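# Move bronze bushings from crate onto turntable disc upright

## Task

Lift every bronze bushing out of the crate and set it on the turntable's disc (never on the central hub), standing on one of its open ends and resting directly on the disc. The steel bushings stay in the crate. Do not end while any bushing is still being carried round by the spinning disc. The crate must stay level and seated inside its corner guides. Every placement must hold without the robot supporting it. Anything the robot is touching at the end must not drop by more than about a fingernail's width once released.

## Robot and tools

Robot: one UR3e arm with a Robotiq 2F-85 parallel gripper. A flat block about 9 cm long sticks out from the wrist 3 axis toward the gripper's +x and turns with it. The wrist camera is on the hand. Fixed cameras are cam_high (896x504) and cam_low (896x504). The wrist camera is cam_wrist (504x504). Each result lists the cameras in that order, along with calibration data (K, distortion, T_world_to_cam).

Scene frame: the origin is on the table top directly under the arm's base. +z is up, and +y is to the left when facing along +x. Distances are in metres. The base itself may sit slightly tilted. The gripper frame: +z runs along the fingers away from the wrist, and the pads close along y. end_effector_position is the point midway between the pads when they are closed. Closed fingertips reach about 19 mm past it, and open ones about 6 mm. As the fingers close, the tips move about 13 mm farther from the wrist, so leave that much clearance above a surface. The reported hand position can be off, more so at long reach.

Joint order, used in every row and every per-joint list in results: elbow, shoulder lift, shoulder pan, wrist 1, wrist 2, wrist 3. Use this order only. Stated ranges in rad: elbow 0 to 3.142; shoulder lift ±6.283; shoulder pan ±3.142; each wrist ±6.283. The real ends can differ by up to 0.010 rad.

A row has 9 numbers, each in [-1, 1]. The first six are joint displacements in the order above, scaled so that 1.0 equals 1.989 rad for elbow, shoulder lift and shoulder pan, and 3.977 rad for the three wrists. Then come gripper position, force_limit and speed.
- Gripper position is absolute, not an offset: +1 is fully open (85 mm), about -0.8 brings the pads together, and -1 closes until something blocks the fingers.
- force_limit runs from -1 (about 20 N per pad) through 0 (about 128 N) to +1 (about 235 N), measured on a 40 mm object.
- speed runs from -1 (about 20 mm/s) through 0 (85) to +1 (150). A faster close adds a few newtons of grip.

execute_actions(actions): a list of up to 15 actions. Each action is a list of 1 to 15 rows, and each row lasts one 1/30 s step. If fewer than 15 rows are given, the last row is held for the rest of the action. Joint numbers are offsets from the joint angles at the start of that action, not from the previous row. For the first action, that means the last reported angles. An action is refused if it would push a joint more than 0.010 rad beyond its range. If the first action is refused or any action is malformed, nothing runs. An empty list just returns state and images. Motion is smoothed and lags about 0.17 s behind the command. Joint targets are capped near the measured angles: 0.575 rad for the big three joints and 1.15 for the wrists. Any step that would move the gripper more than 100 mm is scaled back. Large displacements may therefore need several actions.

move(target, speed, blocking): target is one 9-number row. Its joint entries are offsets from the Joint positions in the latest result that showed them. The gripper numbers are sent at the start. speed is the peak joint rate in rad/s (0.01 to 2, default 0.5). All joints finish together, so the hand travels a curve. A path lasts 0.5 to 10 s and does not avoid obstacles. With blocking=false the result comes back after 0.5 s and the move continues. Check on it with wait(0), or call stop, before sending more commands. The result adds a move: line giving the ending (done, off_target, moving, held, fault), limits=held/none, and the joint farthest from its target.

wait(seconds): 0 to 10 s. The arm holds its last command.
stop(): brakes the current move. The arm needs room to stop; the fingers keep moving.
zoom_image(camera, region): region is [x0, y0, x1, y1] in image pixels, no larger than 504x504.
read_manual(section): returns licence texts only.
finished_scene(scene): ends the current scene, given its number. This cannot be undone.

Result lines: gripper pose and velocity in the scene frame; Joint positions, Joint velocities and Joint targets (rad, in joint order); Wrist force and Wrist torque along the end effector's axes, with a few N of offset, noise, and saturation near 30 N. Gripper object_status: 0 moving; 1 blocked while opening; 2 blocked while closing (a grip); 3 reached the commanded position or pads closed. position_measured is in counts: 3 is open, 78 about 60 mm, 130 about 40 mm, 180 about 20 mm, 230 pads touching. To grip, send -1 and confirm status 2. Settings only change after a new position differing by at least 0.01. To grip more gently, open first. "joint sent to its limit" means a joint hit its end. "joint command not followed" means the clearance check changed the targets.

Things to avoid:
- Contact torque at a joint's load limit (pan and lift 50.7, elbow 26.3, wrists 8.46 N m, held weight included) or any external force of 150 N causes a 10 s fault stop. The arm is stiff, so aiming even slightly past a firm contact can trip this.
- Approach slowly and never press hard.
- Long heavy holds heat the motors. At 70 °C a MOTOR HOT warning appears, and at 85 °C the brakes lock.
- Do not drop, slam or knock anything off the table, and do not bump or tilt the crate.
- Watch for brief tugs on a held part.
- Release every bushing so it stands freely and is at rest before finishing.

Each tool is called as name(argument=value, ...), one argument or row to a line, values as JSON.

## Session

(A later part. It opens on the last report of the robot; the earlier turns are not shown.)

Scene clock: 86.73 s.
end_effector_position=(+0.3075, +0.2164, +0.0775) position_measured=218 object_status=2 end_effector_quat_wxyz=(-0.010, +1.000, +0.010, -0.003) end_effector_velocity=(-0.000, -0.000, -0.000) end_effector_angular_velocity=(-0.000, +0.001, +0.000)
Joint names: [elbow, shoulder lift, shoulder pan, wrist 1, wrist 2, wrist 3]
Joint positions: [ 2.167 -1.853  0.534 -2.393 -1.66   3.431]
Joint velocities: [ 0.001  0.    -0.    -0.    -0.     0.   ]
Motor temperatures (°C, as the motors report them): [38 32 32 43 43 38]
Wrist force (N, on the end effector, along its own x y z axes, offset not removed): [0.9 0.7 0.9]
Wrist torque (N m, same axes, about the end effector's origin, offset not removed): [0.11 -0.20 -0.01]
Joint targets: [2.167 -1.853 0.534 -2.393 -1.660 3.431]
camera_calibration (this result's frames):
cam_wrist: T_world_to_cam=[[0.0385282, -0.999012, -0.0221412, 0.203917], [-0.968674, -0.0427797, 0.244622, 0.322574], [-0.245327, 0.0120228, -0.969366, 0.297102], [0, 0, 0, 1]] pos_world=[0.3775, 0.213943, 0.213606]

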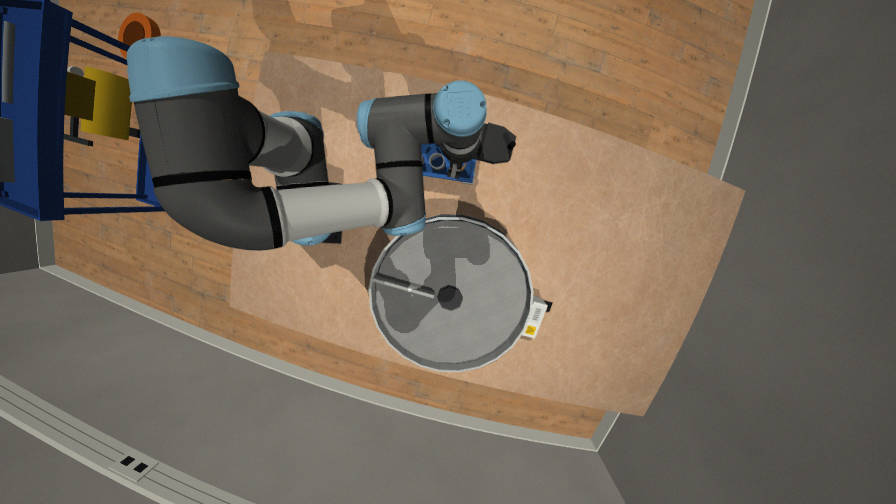

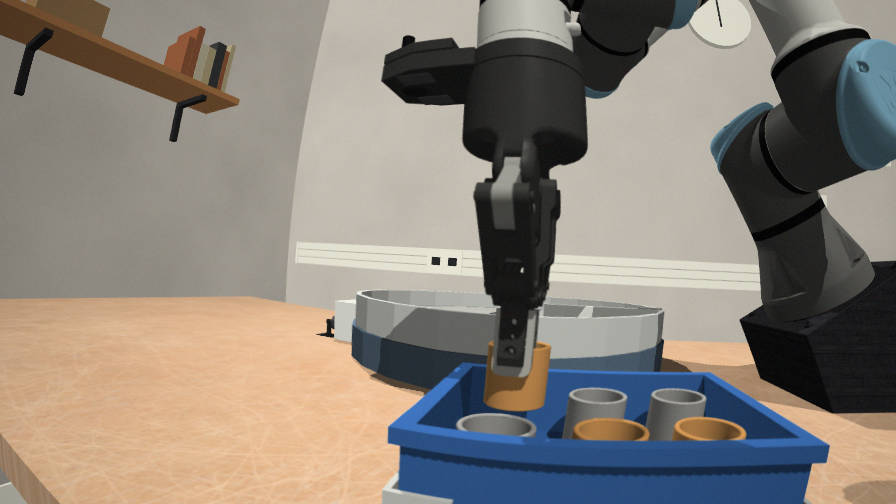

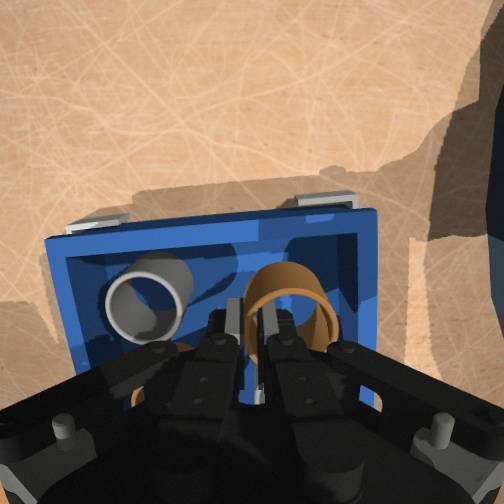

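move(
  target=[-0.1066,-0.1,0.006,0.1036,-0.007,0,-1,-0.3,0],
  speed=0.6,
)

move(
  target=[-0.1805,0.0473,-0.6008,0.1144,0.1345,0,-1,-0.3,0],
  speed=0.9,
)

move(
  target=[0.084,0.04,0.046,-0.071,-0.0075,0,-1,-0.3,0],
  speed=0.4,
)

Scene clock: 93.97 s.
end_effector_position=(+0.3122, +0.2050, +0.1548) position_measured=218 object_status=2 end_effector_quat_wxyz=(+0.001, +1.000, +0.016, +0.000) end_effector_velocity=(-0.000, +0.000, +0.001) end_effector_angular_velocity=(+0.001, -0.001, +0.000)
Joint names: [elbow, shoulder lift, shoulder pan, wrist 1, wrist 2, wrist 3]
Joint positions: [ 1.955 -2.052  0.546 -1.981 -1.688  3.431]
Joint velocities: [-0.001 -0.002  0.     0.003  0.    -0.   ]
Motor temperatures (°C, as the motors report them): [38 32 32 43 43 38]
Wrist force (N, on the end effector, along its own x y z axes, offset not removed): [0.8 1.7 1.1]
Wrist torque (N m, same axes, about the end effector's origin, offset not removed): [0.23 -0.17 0.00]
Joint targets: [1.955 -2.052 0.546 -1.981 -1.688 3.431]
move: done; limits=none; farthest joint: the shoulder pan, 0.000 radians from its target (0.012 radians at the start)
camera_calibration (this result's frames):
cam_wrist: T_world_to_cam=[[0.0490877, -0.998794, -0.000923172, 0.187468], [-0.969848, -0.047886, 0.238958, 0.309983], [-0.238714, -0.0108346, -0.971029, 0.376256], [0, 0, 0, 1]] pos_world=[0.381252, 0.206162, 0.291455]

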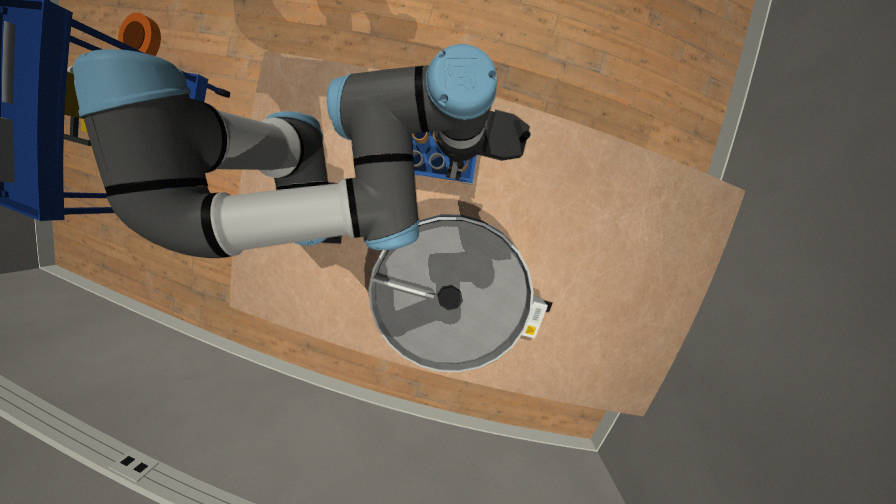

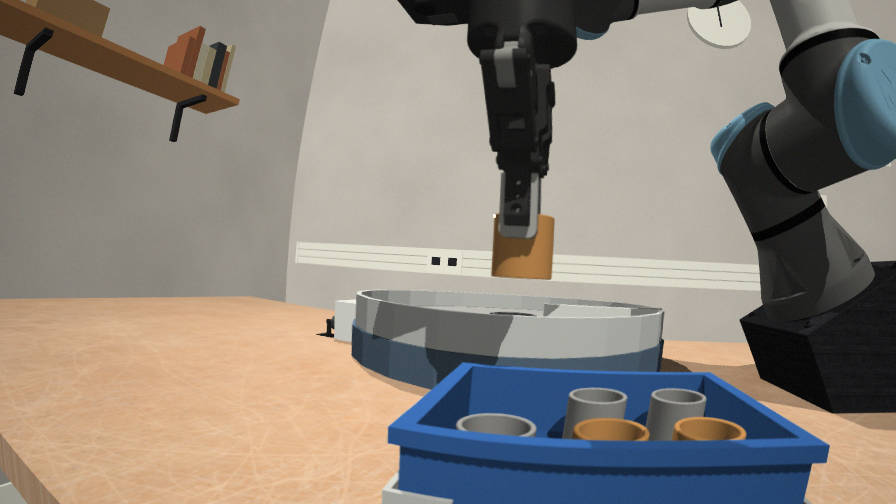

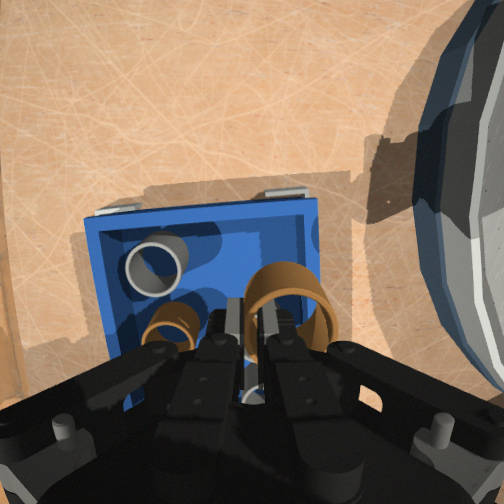

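Scene clock: 96.07 s.
end_effector_position=(+0.4312, -0.0298, +0.1597) position_measured=218 object_status=2 end_effector_quat_wxyz=(+0.000, +0.861, -0.508, -0.000) end_effector_velocity=(-0.000, -0.001, -0.000) end_effector_angular_velocity=(+0.000, +0.000, -0.003)
Joint names: [elbow, shoulder lift, shoulder pan, wrist 1, wrist 2, wrist 3]
Joint positions: [ 1.596 -1.958 -0.649 -1.526 -1.153  3.431]
Joint velocities: [ 0.001  0.    -0.002  0.001  0.001  0.   ]
Motor temperatures (°C, as the motors report them): [38 32 32 43 43 38]
Wrist force (N, on the end effector, along its own x y z axes, offset not removed): [1.1 1.3 1.0]
Wrist torque (N m, same axes, about the end effector's origin, offset not removed): [0.19 -0.23 0.00]
Joint targets: [1.596 -1.958 -0.649 -1.526 -1.153 3.431]
move: done; limits=none; farthest joint: the shoulder pan, 0.000 radians from its target (1.195 radians at the start)
camera_calibration (this result's frames):
cam_wrist: T_world_to_cam=[[-0.866176, -0.499737, -0.00108448, 0.356654], [-0.48545, 0.840893, 0.239246, 0.230507], [-0.118648, 0.207755, -0.970958, 0.361534], [0, 0, 0, 1]] pos_world=[0.46372, -0.0907093, 0.296273]

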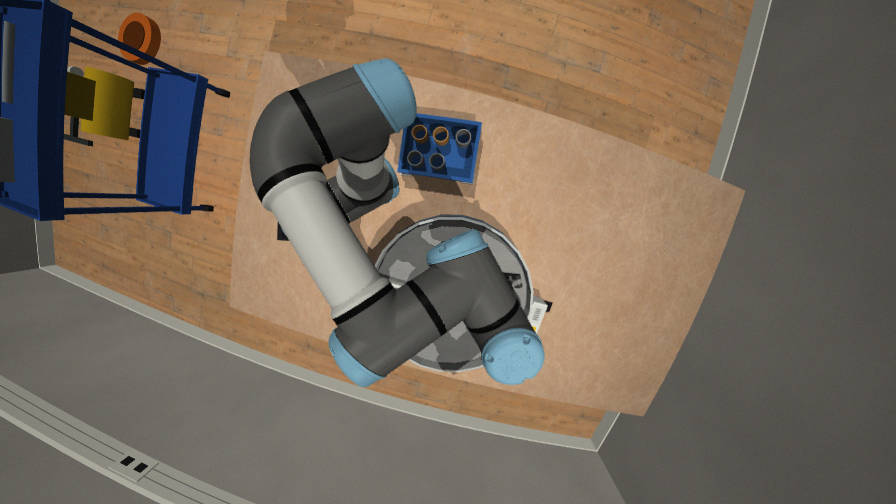

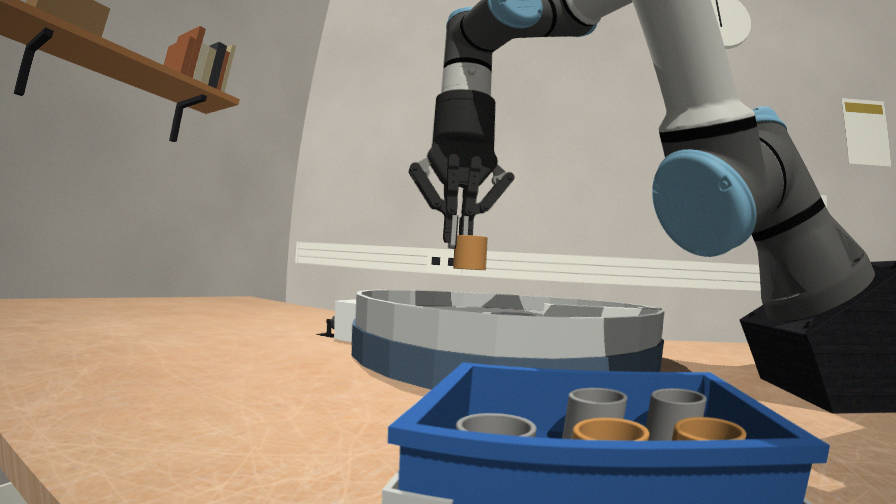

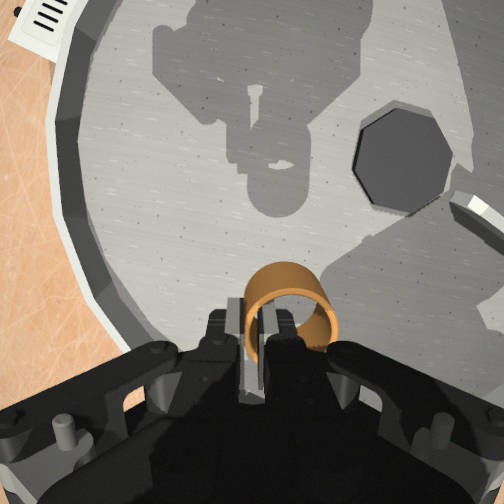

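Scene clock: 97.40 s.
end_effector_position=(+0.4328, -0.0319, +0.1111) position_measured=218 object_status=2 end_effector_quat_wxyz=(+0.000, +0.884, -0.467, -0.001) end_effector_velocity=(-0.000, +0.000, -0.001) end_effector_angular_velocity=(+0.001, +0.001, -0.000)
Joint names: [elbow, shoulder lift, shoulder pan, wrist 1, wrist 2, wrist 3]
Joint positions: [ 1.763 -1.878 -0.557 -1.808 -1.183  3.431]
Joint velocities: [ 0.003  0.     0.    -0.002 -0.     0.   ]
Motor temperatures (°C, as the motors report them): [38 32 32 43 43 38]
Wrist force (N, on the end effector, along its own x y z axes, offset not removed): [1.5 1.2 0.1]
Wrist torque (N m, same axes, about the end effector's origin, offset not removed): [0.15 -0.27 0.00]
Joint targets: [1.763 -1.878 -0.557 -1.809 -1.183 3.431]
move: done; limits=none; farthest joint: the shoulder pan, 0.000 radians from its target (0.091 radians at the start)
camera_calibration (this result's frames):
cam_wrist: T_world_to_cam=[[-0.815775, -0.578369, -0.00115791, 0.332662], [-0.561655, 0.791719, 0.240259, 0.276037], [-0.138041, 0.196647, -0.970708, 0.32299], [0, 0, 0, 1]] pos_world=[0.471001, -0.0896574, 0.247594]

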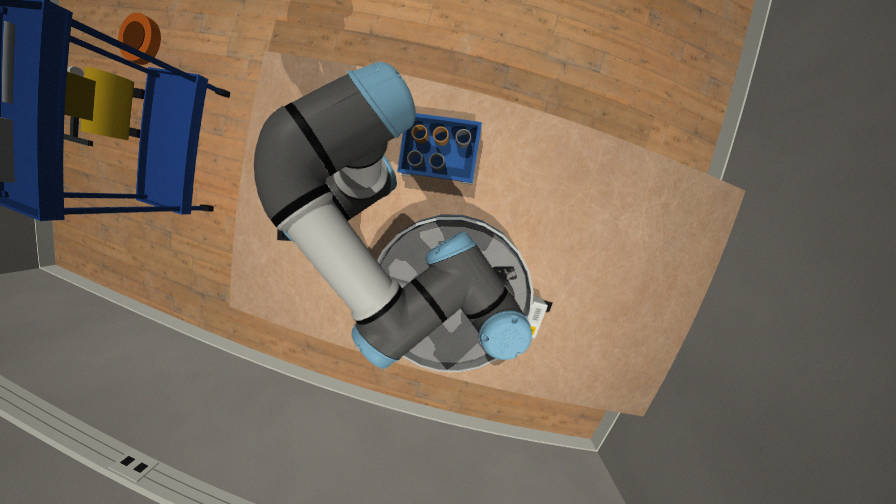

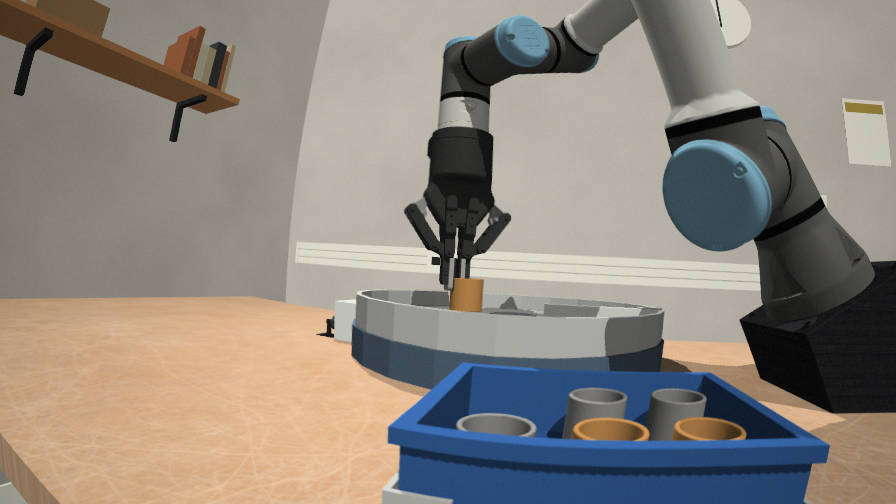

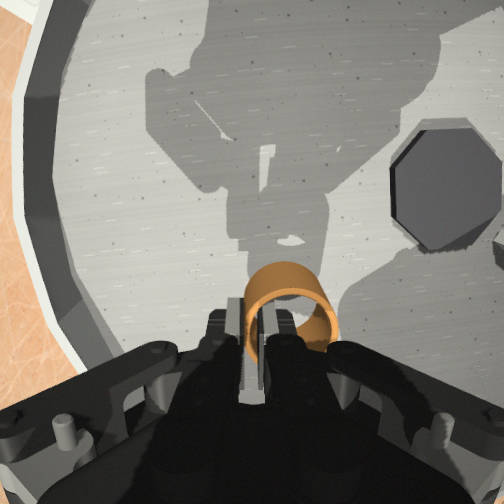

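execute_actions(
  actions=[
    [[0.015,0.0115,0.0075,-0.0134,-0.003,0,-1,-0.3,0]],
    [[0.015,0.0115,0.0075,-0.0134,-0.003,0,-1,-0.3,0]],
  ],
)

Scene clock: 117.00 s.
end_effector_position=(+0.4286, -0.0349, +0.0897) position_measured=218 object_status=2 end_effector_quat_wxyz=(+0.006, +0.890, -0.455, -0.006) end_effector_velocity=(-0.001, +0.000, -0.002) end_effector_angular_velocity=(+0.002, +0.003, +0.001)
Joint names: [elbow, shoulder lift, shoulder pan, wrist 1, wrist 2, wrist 3]
Joint positions: [ 1.822 -1.834 -0.528 -1.914 -1.207  3.431]
Joint velocities: [ 0.005  0.005  0.002 -0.007 -0.002  0.   ]
Motor temperatures (°C, as the motors report them): [38 32 32 43 43 38]
Wrist force (N, on the end effector, along its own x y z axes, offset not removed): [-16.2 10.0 -30.0]
Wrist torque (N m, same axes, about the end effector's origin, offset not removed): [-0.16 -0.14 0.08]
Joint targets: [1.822 -1.833 -0.528 -1.914 -1.207 3.431]
camera_calibration (this result's frames):
cam_wrist: T_world_to_cam=[[-0.800186, -0.599589, 0.0139451, 0.318668], [-0.578626, 0.777909, 0.245051, 0.287571], [-0.157778, 0.188017, -0.96941, 0.31029], [0, 0, 0, 1]] pos_world=[0.470347, -0.0909743, 0.225884]

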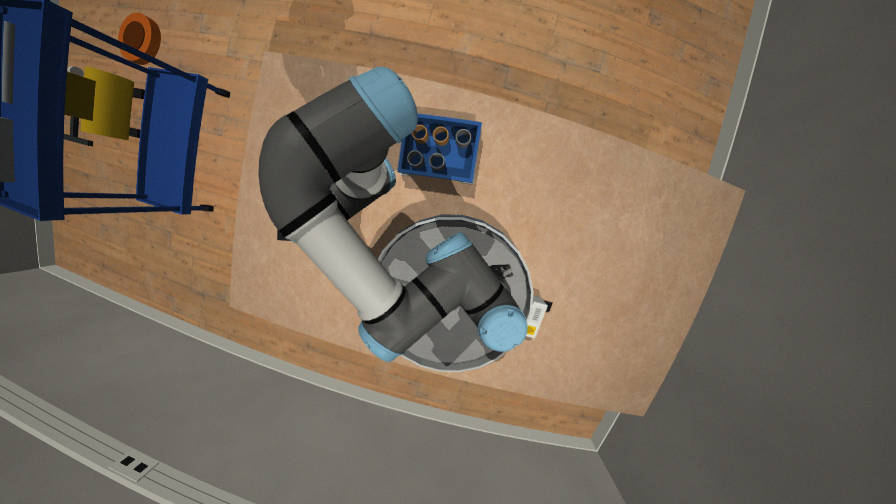

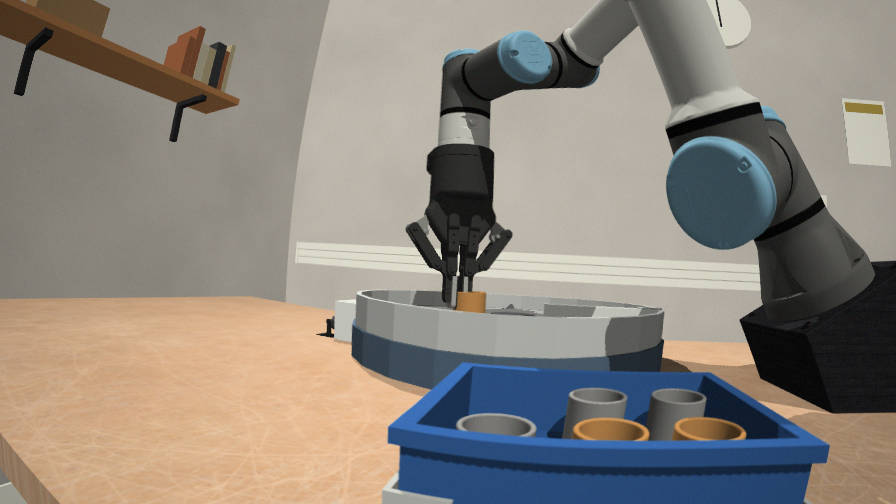

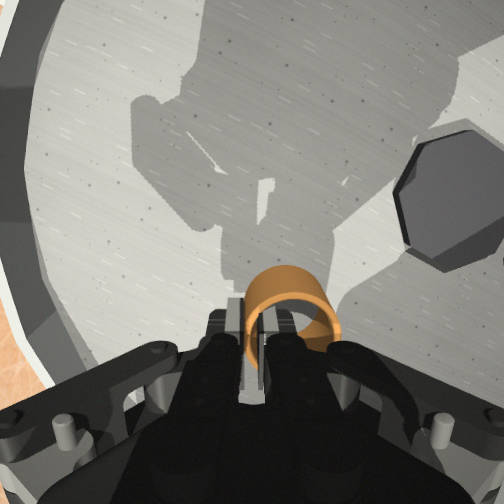

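execute_actions(
  actions=[
    [[-0.003,-0.002,-0.0015,0.0027,0,0,-0.44,0,0]],
    [[-0.003,-0.002,-0.0015,0.0027,0,0,-0.44,0,0]],
    [[-0.05,-0.03,-0.028,0.045,0.006,0,-0.44,0,0]],
    [[-0.0636,-0.0323,-0.0328,0.0526,0.0078,0,-0.44,0,0]],
    [[0,0,0,0,0,0,-0.44,0,0]],
  ],
)

move(
  target=[0.18,-0.047,0.6,-0.114,-0.134,0,-0.44,0,0],
  speed=1.0,
)

Scene clock: 123.67 s.
end_effector_position=(+0.4305, -0.0289, +0.1623) position_measured=185 object_status=3 end_effector_quat_wxyz=(+0.001, +0.860, -0.510, -0.001) end_effector_velocity=(+0.000, -0.001, +0.000) end_effector_angular_velocity=(-0.001, -0.000, -0.001)
Joint names: [elbow, shoulder lift, shoulder pan, wrist 1, wrist 2, wrist 3]
Joint positions: [ 1.588 -1.964 -0.653 -1.51  -1.153  3.431]
Joint velocities: [-0.001  0.001 -0.001 -0.     0.     0.   ]
Motor temperatures (°C, as the motors report them): [38 32 32 43 43 38]
Wrist force (N, on the end effector, along its own x y z axes, offset not removed): [0.9 1.7 -0.2]
Wrist torque (N m, same axes, about the end effector's origin, offset not removed): [0.21 -0.16 0.04]
Joint targets: [1.588 -1.964 -0.653 -1.510 -1.153 3.431]
camera_calibration (this result's frames):
cam_wrist: T_world_to_cam=[[-0.868449, -0.495779, -0.000516474, 0.35754], [-0.481473, 0.843139, 0.239376, 0.227168], [-0.118242, 0.208134, -0.970927, 0.363681], [0, 0, 0, 1]] pos_world=[0.462882, -0.0899677, 0.298914]

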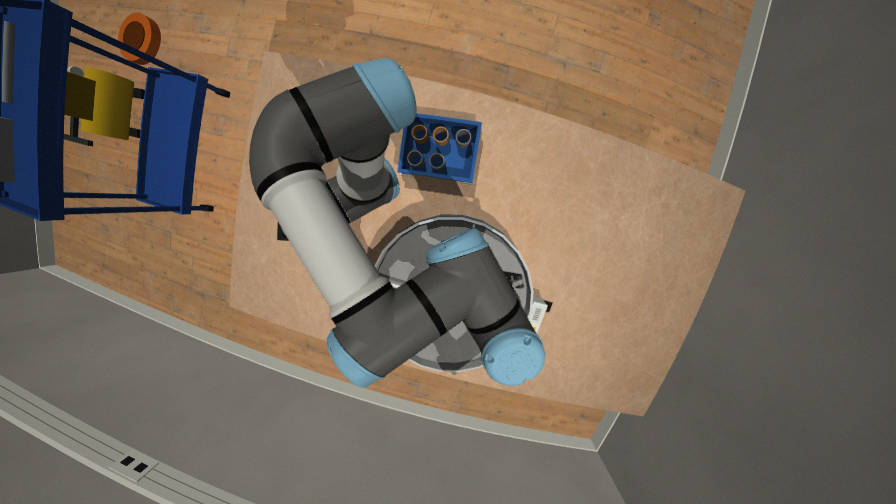

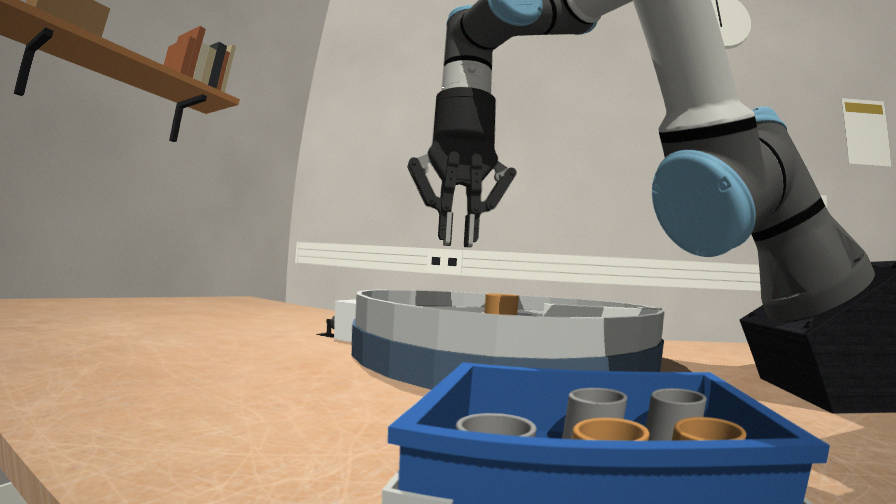

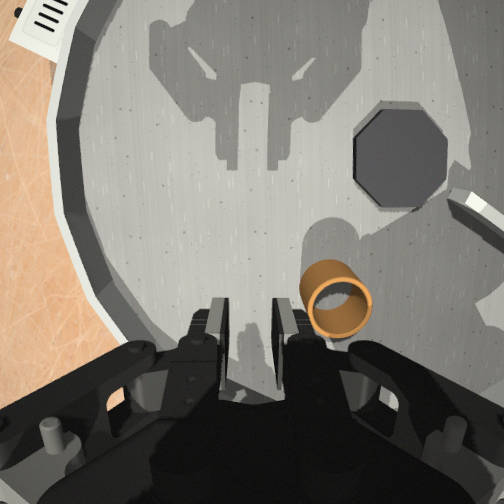

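Scene clock: 125.63 s.
end_effector_position=(+0.3123, +0.2037, +0.1569) position_measured=185 object_status=3 end_effector_quat_wxyz=(+0.001, +1.000, +0.013, -0.002) end_effector_velocity=(-0.000, +0.000, +0.000) end_effector_angular_velocity=(+0.000, -0.001, +0.002)
Joint names: [elbow, shoulder lift, shoulder pan, wrist 1, wrist 2, wrist 3]
Joint positions: [ 1.946 -2.057  0.54  -1.963 -1.685  3.431]
Joint velocities: [ 0.001 -0.     0.002 -0.001 -0.001  0.   ]
Motor temperatures (°C, as the motors report them): [38 32 32 43 43 38]
Wrist force (N, on the end effector, along its own x y z axes, offset not removed): [1.3 1.9 0.0]
Wrist torque (N m, same axes, about the end effector's origin, offset not removed): [0.28 -0.23 0.00]
Joint targets: [1.946 -2.057 0.540 -1.963 -1.686 3.431]
move: done; limits=none; farthest joint: the wrist 2, 0.001 radians from its target (0.533 radians at the start)
camera_calibration (this result's frames):
cam_wrist: T_world_to_cam=[[0.044366, -0.999015, 0.000157878, 0.1875], [-0.96918, -0.0430027, 0.242571, 0.307721], [-0.242325, -0.0109149, -0.970134, 0.379285], [0, 0, 0, 1]] pos_world=[0.381829, 0.204688, 0.293283]

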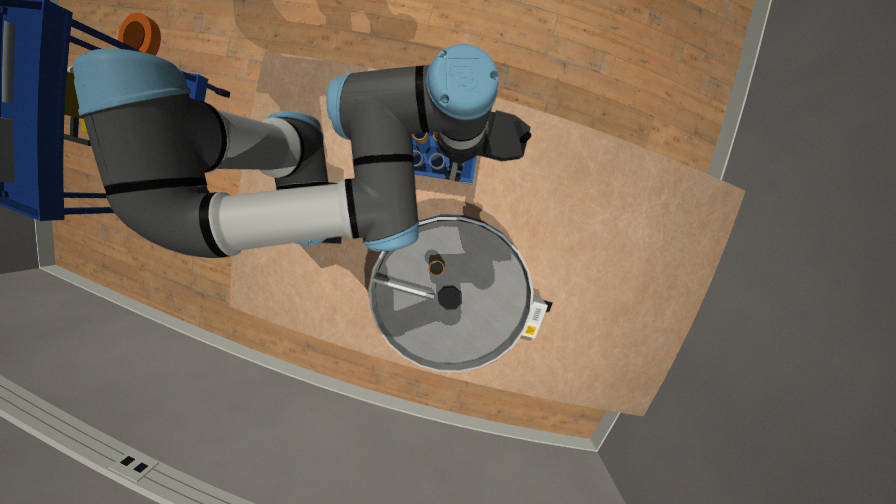

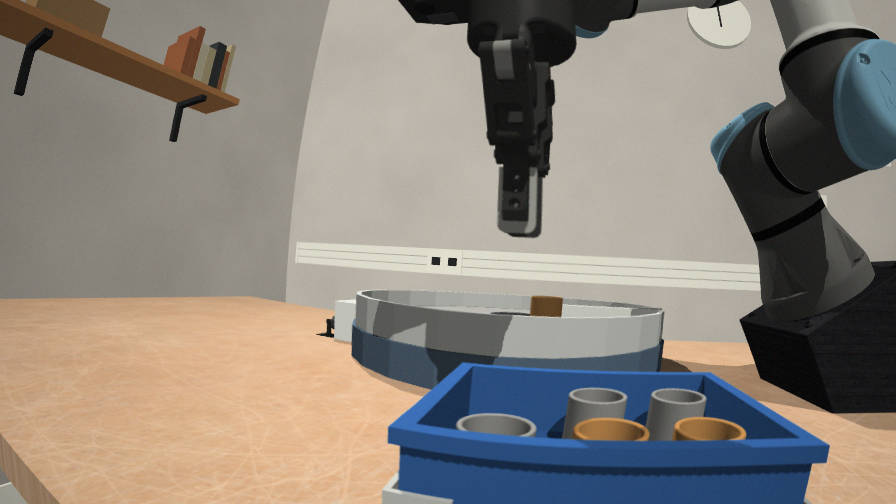

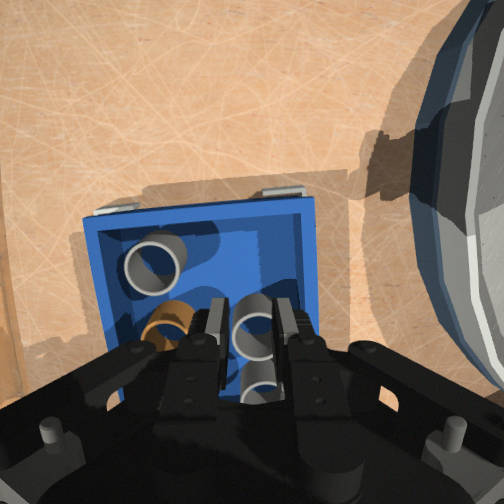

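move(
  target=[0.0915,0.068,0.138,-0.07,-0.032,0.063,-0.44,0,0],
  speed=0.6,
)

Scene clock: 141.87 s.
end_effector_position=(+0.2582, +0.2434, +0.1203) position_measured=185 object_status=3 end_effector_quat_wxyz=(-0.000, +1.000, +0.011, +0.000) end_effector_velocity=(-0.001, +0.000, -0.001) end_effector_angular_velocity=(-0.000, +0.001, +0.001)
Joint names: [elbow, shoulder lift, shoulder pan, wrist 1, wrist 2, wrist 3]
Joint positions: [ 2.128 -1.922  0.814 -2.241 -1.813  3.682]
Joint velocities: [ 0.003  0.001  0.003 -0.003 -0.001  0.003]
Motor temperatures (°C, as the motors report them): [38 33 32 43 43 38]
Wrist force (N, on the end effector, along its own x y z axes, offset not removed): [-0.2 2.2 0.1]
Wrist torque (N m, same axes, about the end effector's origin, offset not removed): [0.33 0.00 -0.02]
Joint targets: [2.128 -1.922 0.814 -2.242 -1.813 3.682]
move: done; limits=none; farthest joint: the shoulder pan, 0.000 radians from its target (0.274 radians at the start)
camera_calibration (this result's frames):
cam_wrist: T_world_to_cam=[[0.039481, -0.999216, -0.00289769, 0.231267], [-0.970374, -0.0390328, 0.238432, 0.265743], [-0.238358, -0.00660169, -0.971155, 0.329146], [0, 0, 0, 1]] pos_world=[0.327195, 0.243632, 0.25696]

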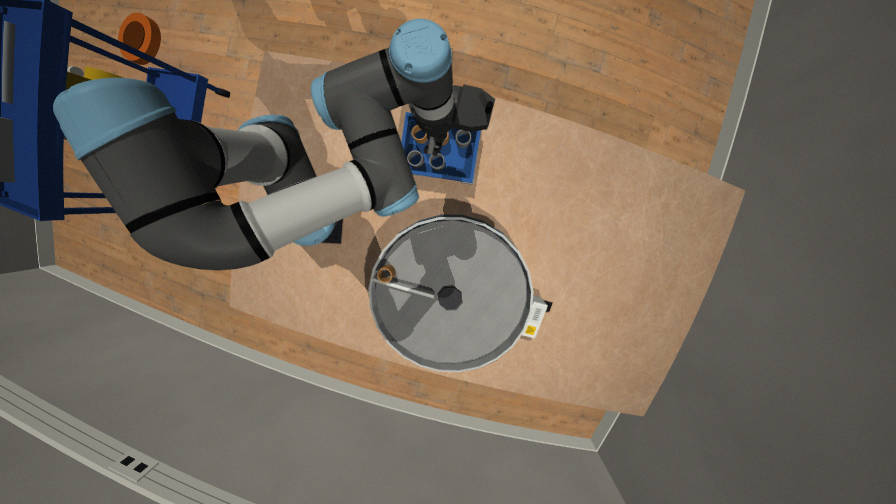

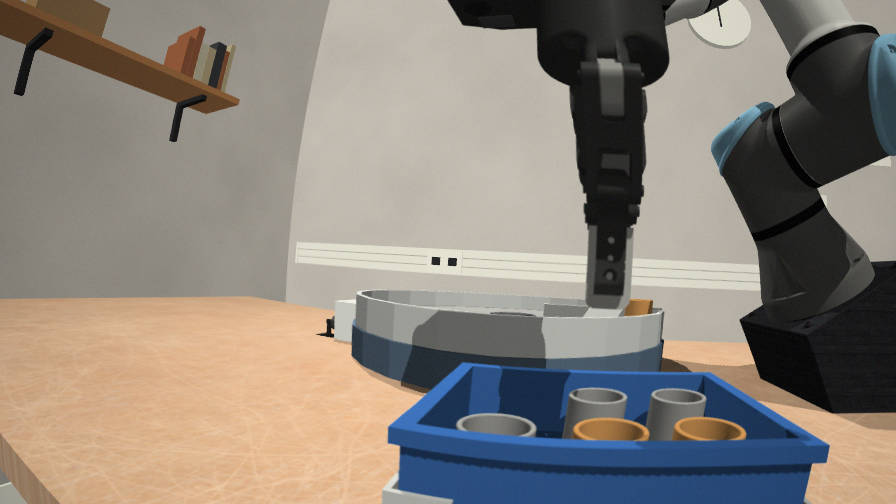

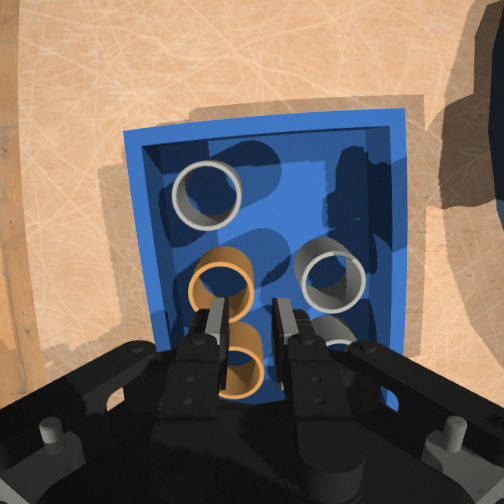

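move(
  target=[0.0563,0.0654,-0.0249,-0.0635,0.0058,-0.01,-0.44,0,0],
  speed=0.4,
)

move(
  target=[0.0249,0.0548,-0.0138,-0.0411,0.003,-0.005,-0.44,0,0],
  speed=0.15,
)

execute_actions(
  actions=[
    [[0,0,0,0,0,0,-1,-0.3,0]],
    [[0,0,0,0,0,0,-1,-0.3,0]],
  ],
)

Scene clock: 154.40 s.
end_effector_position=(+0.2583, +0.2436, +0.0754) position_measured=185 object_status=3 end_effector_quat_wxyz=(-0.001, +1.000, +0.008, +0.000) end_effector_velocity=(-0.001, +0.000, -0.000) end_effector_angular_velocity=(+0.000, +0.001, +0.001)
Joint names: [elbow, shoulder lift, shoulder pan, wrist 1, wrist 2, wrist 3]
Joint positions: [ 2.239 -1.792  0.765 -2.494 -1.79   3.642]
Joint velocities: [ 0.002  0.002  0.001 -0.002  0.    -0.   ]
Motor temperatures (°C, as the motors report them): [38 33 32 43 43 38]
Wrist force (N, on the end effector, along its own x y z axes, offset not removed): [0.6 1.3 -0.2]
Wrist torque (N m, same axes, about the end effector's origin, offset not removed): [0.16 -0.11 0.03]
Joint targets: [2.239 -1.792 0.765 -2.494 -1.790 3.642]
move: done; limits=none; farthest joint: the elbow, 0.001 radians from its target (0.112 radians at the start)
camera_calibration (this result's frames):
cam_wrist: T_world_to_cam=[[0.0338831, -0.99942, -0.00353776, 0.232921], [-0.970539, -0.0337485, 0.238567, 0.275281], [-0.238548, -0.00464985, -0.97112, 0.285061], [0, 0, 0, 1]] pos_world=[0.327279, 0.243402, 0.211979]

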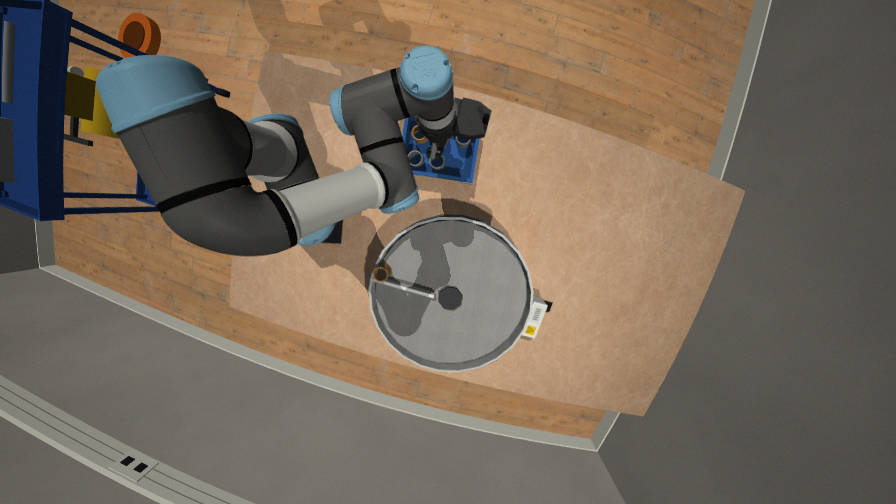

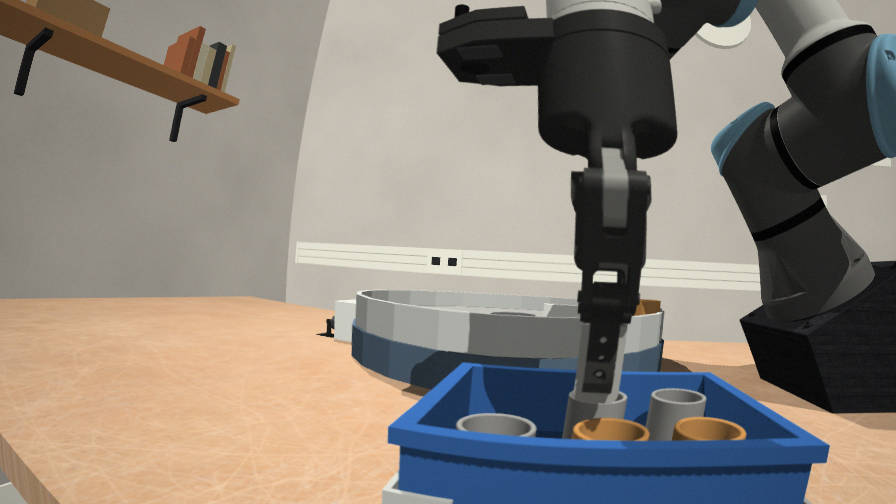

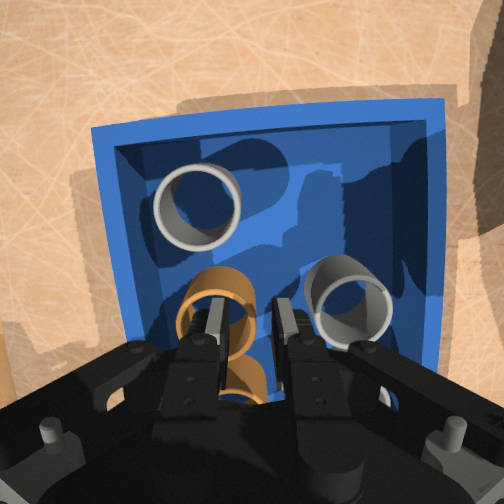

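Scene clock: 165.23 s.
end_effector_position=(+0.2621, +0.2449, +0.0607) position_measured=185 object_status=3 end_effector_quat_wxyz=(-0.003, +1.000, +0.005, +0.006) end_effector_velocity=(+0.000, +0.000, +0.000) end_effector_angular_velocity=(+0.000, -0.000, -0.000)
Joint names: [elbow, shoulder lift, shoulder pan, wrist 1, wrist 2, wrist 3]
Joint positions: [ 2.264 -1.731  0.749 -2.594 -1.784  3.63 ]
Joint velocities: [-0.001  0.     0.     0.    -0.     0.   ]
Motor temperatures (°C, as the motors report them): [38 33 32 43 43 38]
Wrist force (N, on the end effector, along its own x y z axes, offset not removed): [5.8 7.0 -30.0]
Wrist torque (N m, same axes, about the end effector's origin, offset not removed): [0.45 0.27 0.13]
Joint targets: [2.267 -1.730 0.749 -2.591 -1.783 3.630]
TORQUE FAULT: the external load on the wrist 1 reached its load limit, and the arm stopped for 10 seconds. That time counts as 20 of the actions that you can send in this scene. The arm's remaining commands of this call were not run. The arm holds where it stopped, with its grip as last carried out, and accepts commands again: back off and push less far. The arm stops again, at the same cost, whenever a joint's load reaches its limit.
move: fault; limits=none; farthest joint: the wrist 1, 0.063 radians from its target (0.164 radians at the start)
camera_calibration (this result's frames):
cam_wrist: T_world_to_cam=[[0.0286221, -0.999566, -0.00698541, 0.235568], [-0.973243, -0.0294609, 0.227883, 0.282882], [-0.22799, 0.00027599, -0.973663, 0.267919], [0, 0, 0, 1]] pos_world=[0.329654, 0.243726, 0.198044]

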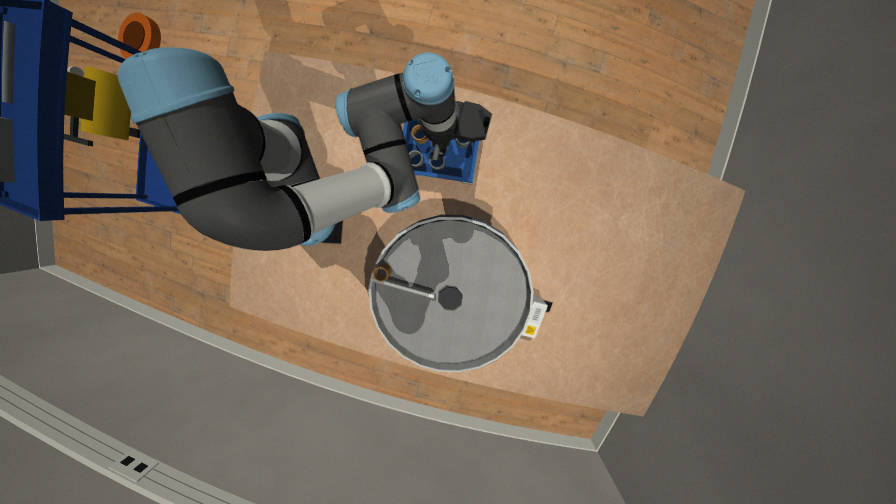

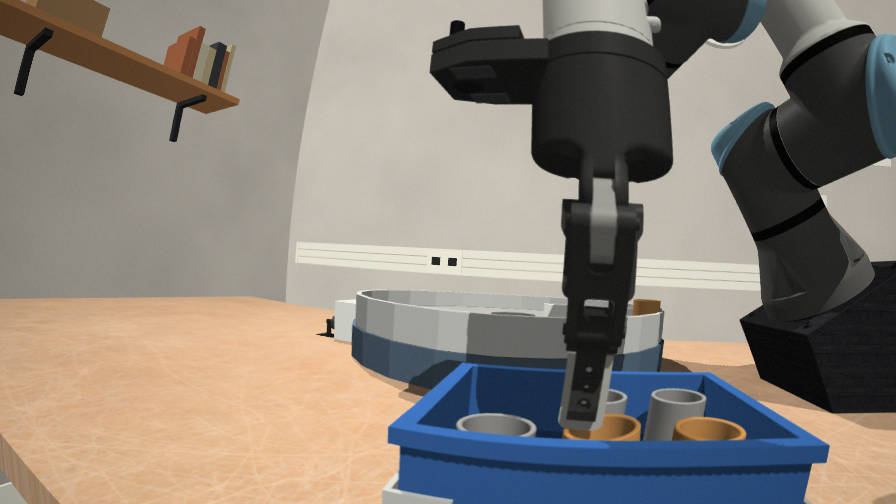

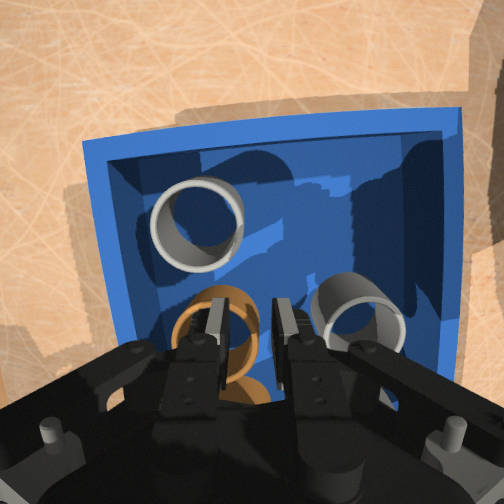

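not run: a fault stop came before this call.


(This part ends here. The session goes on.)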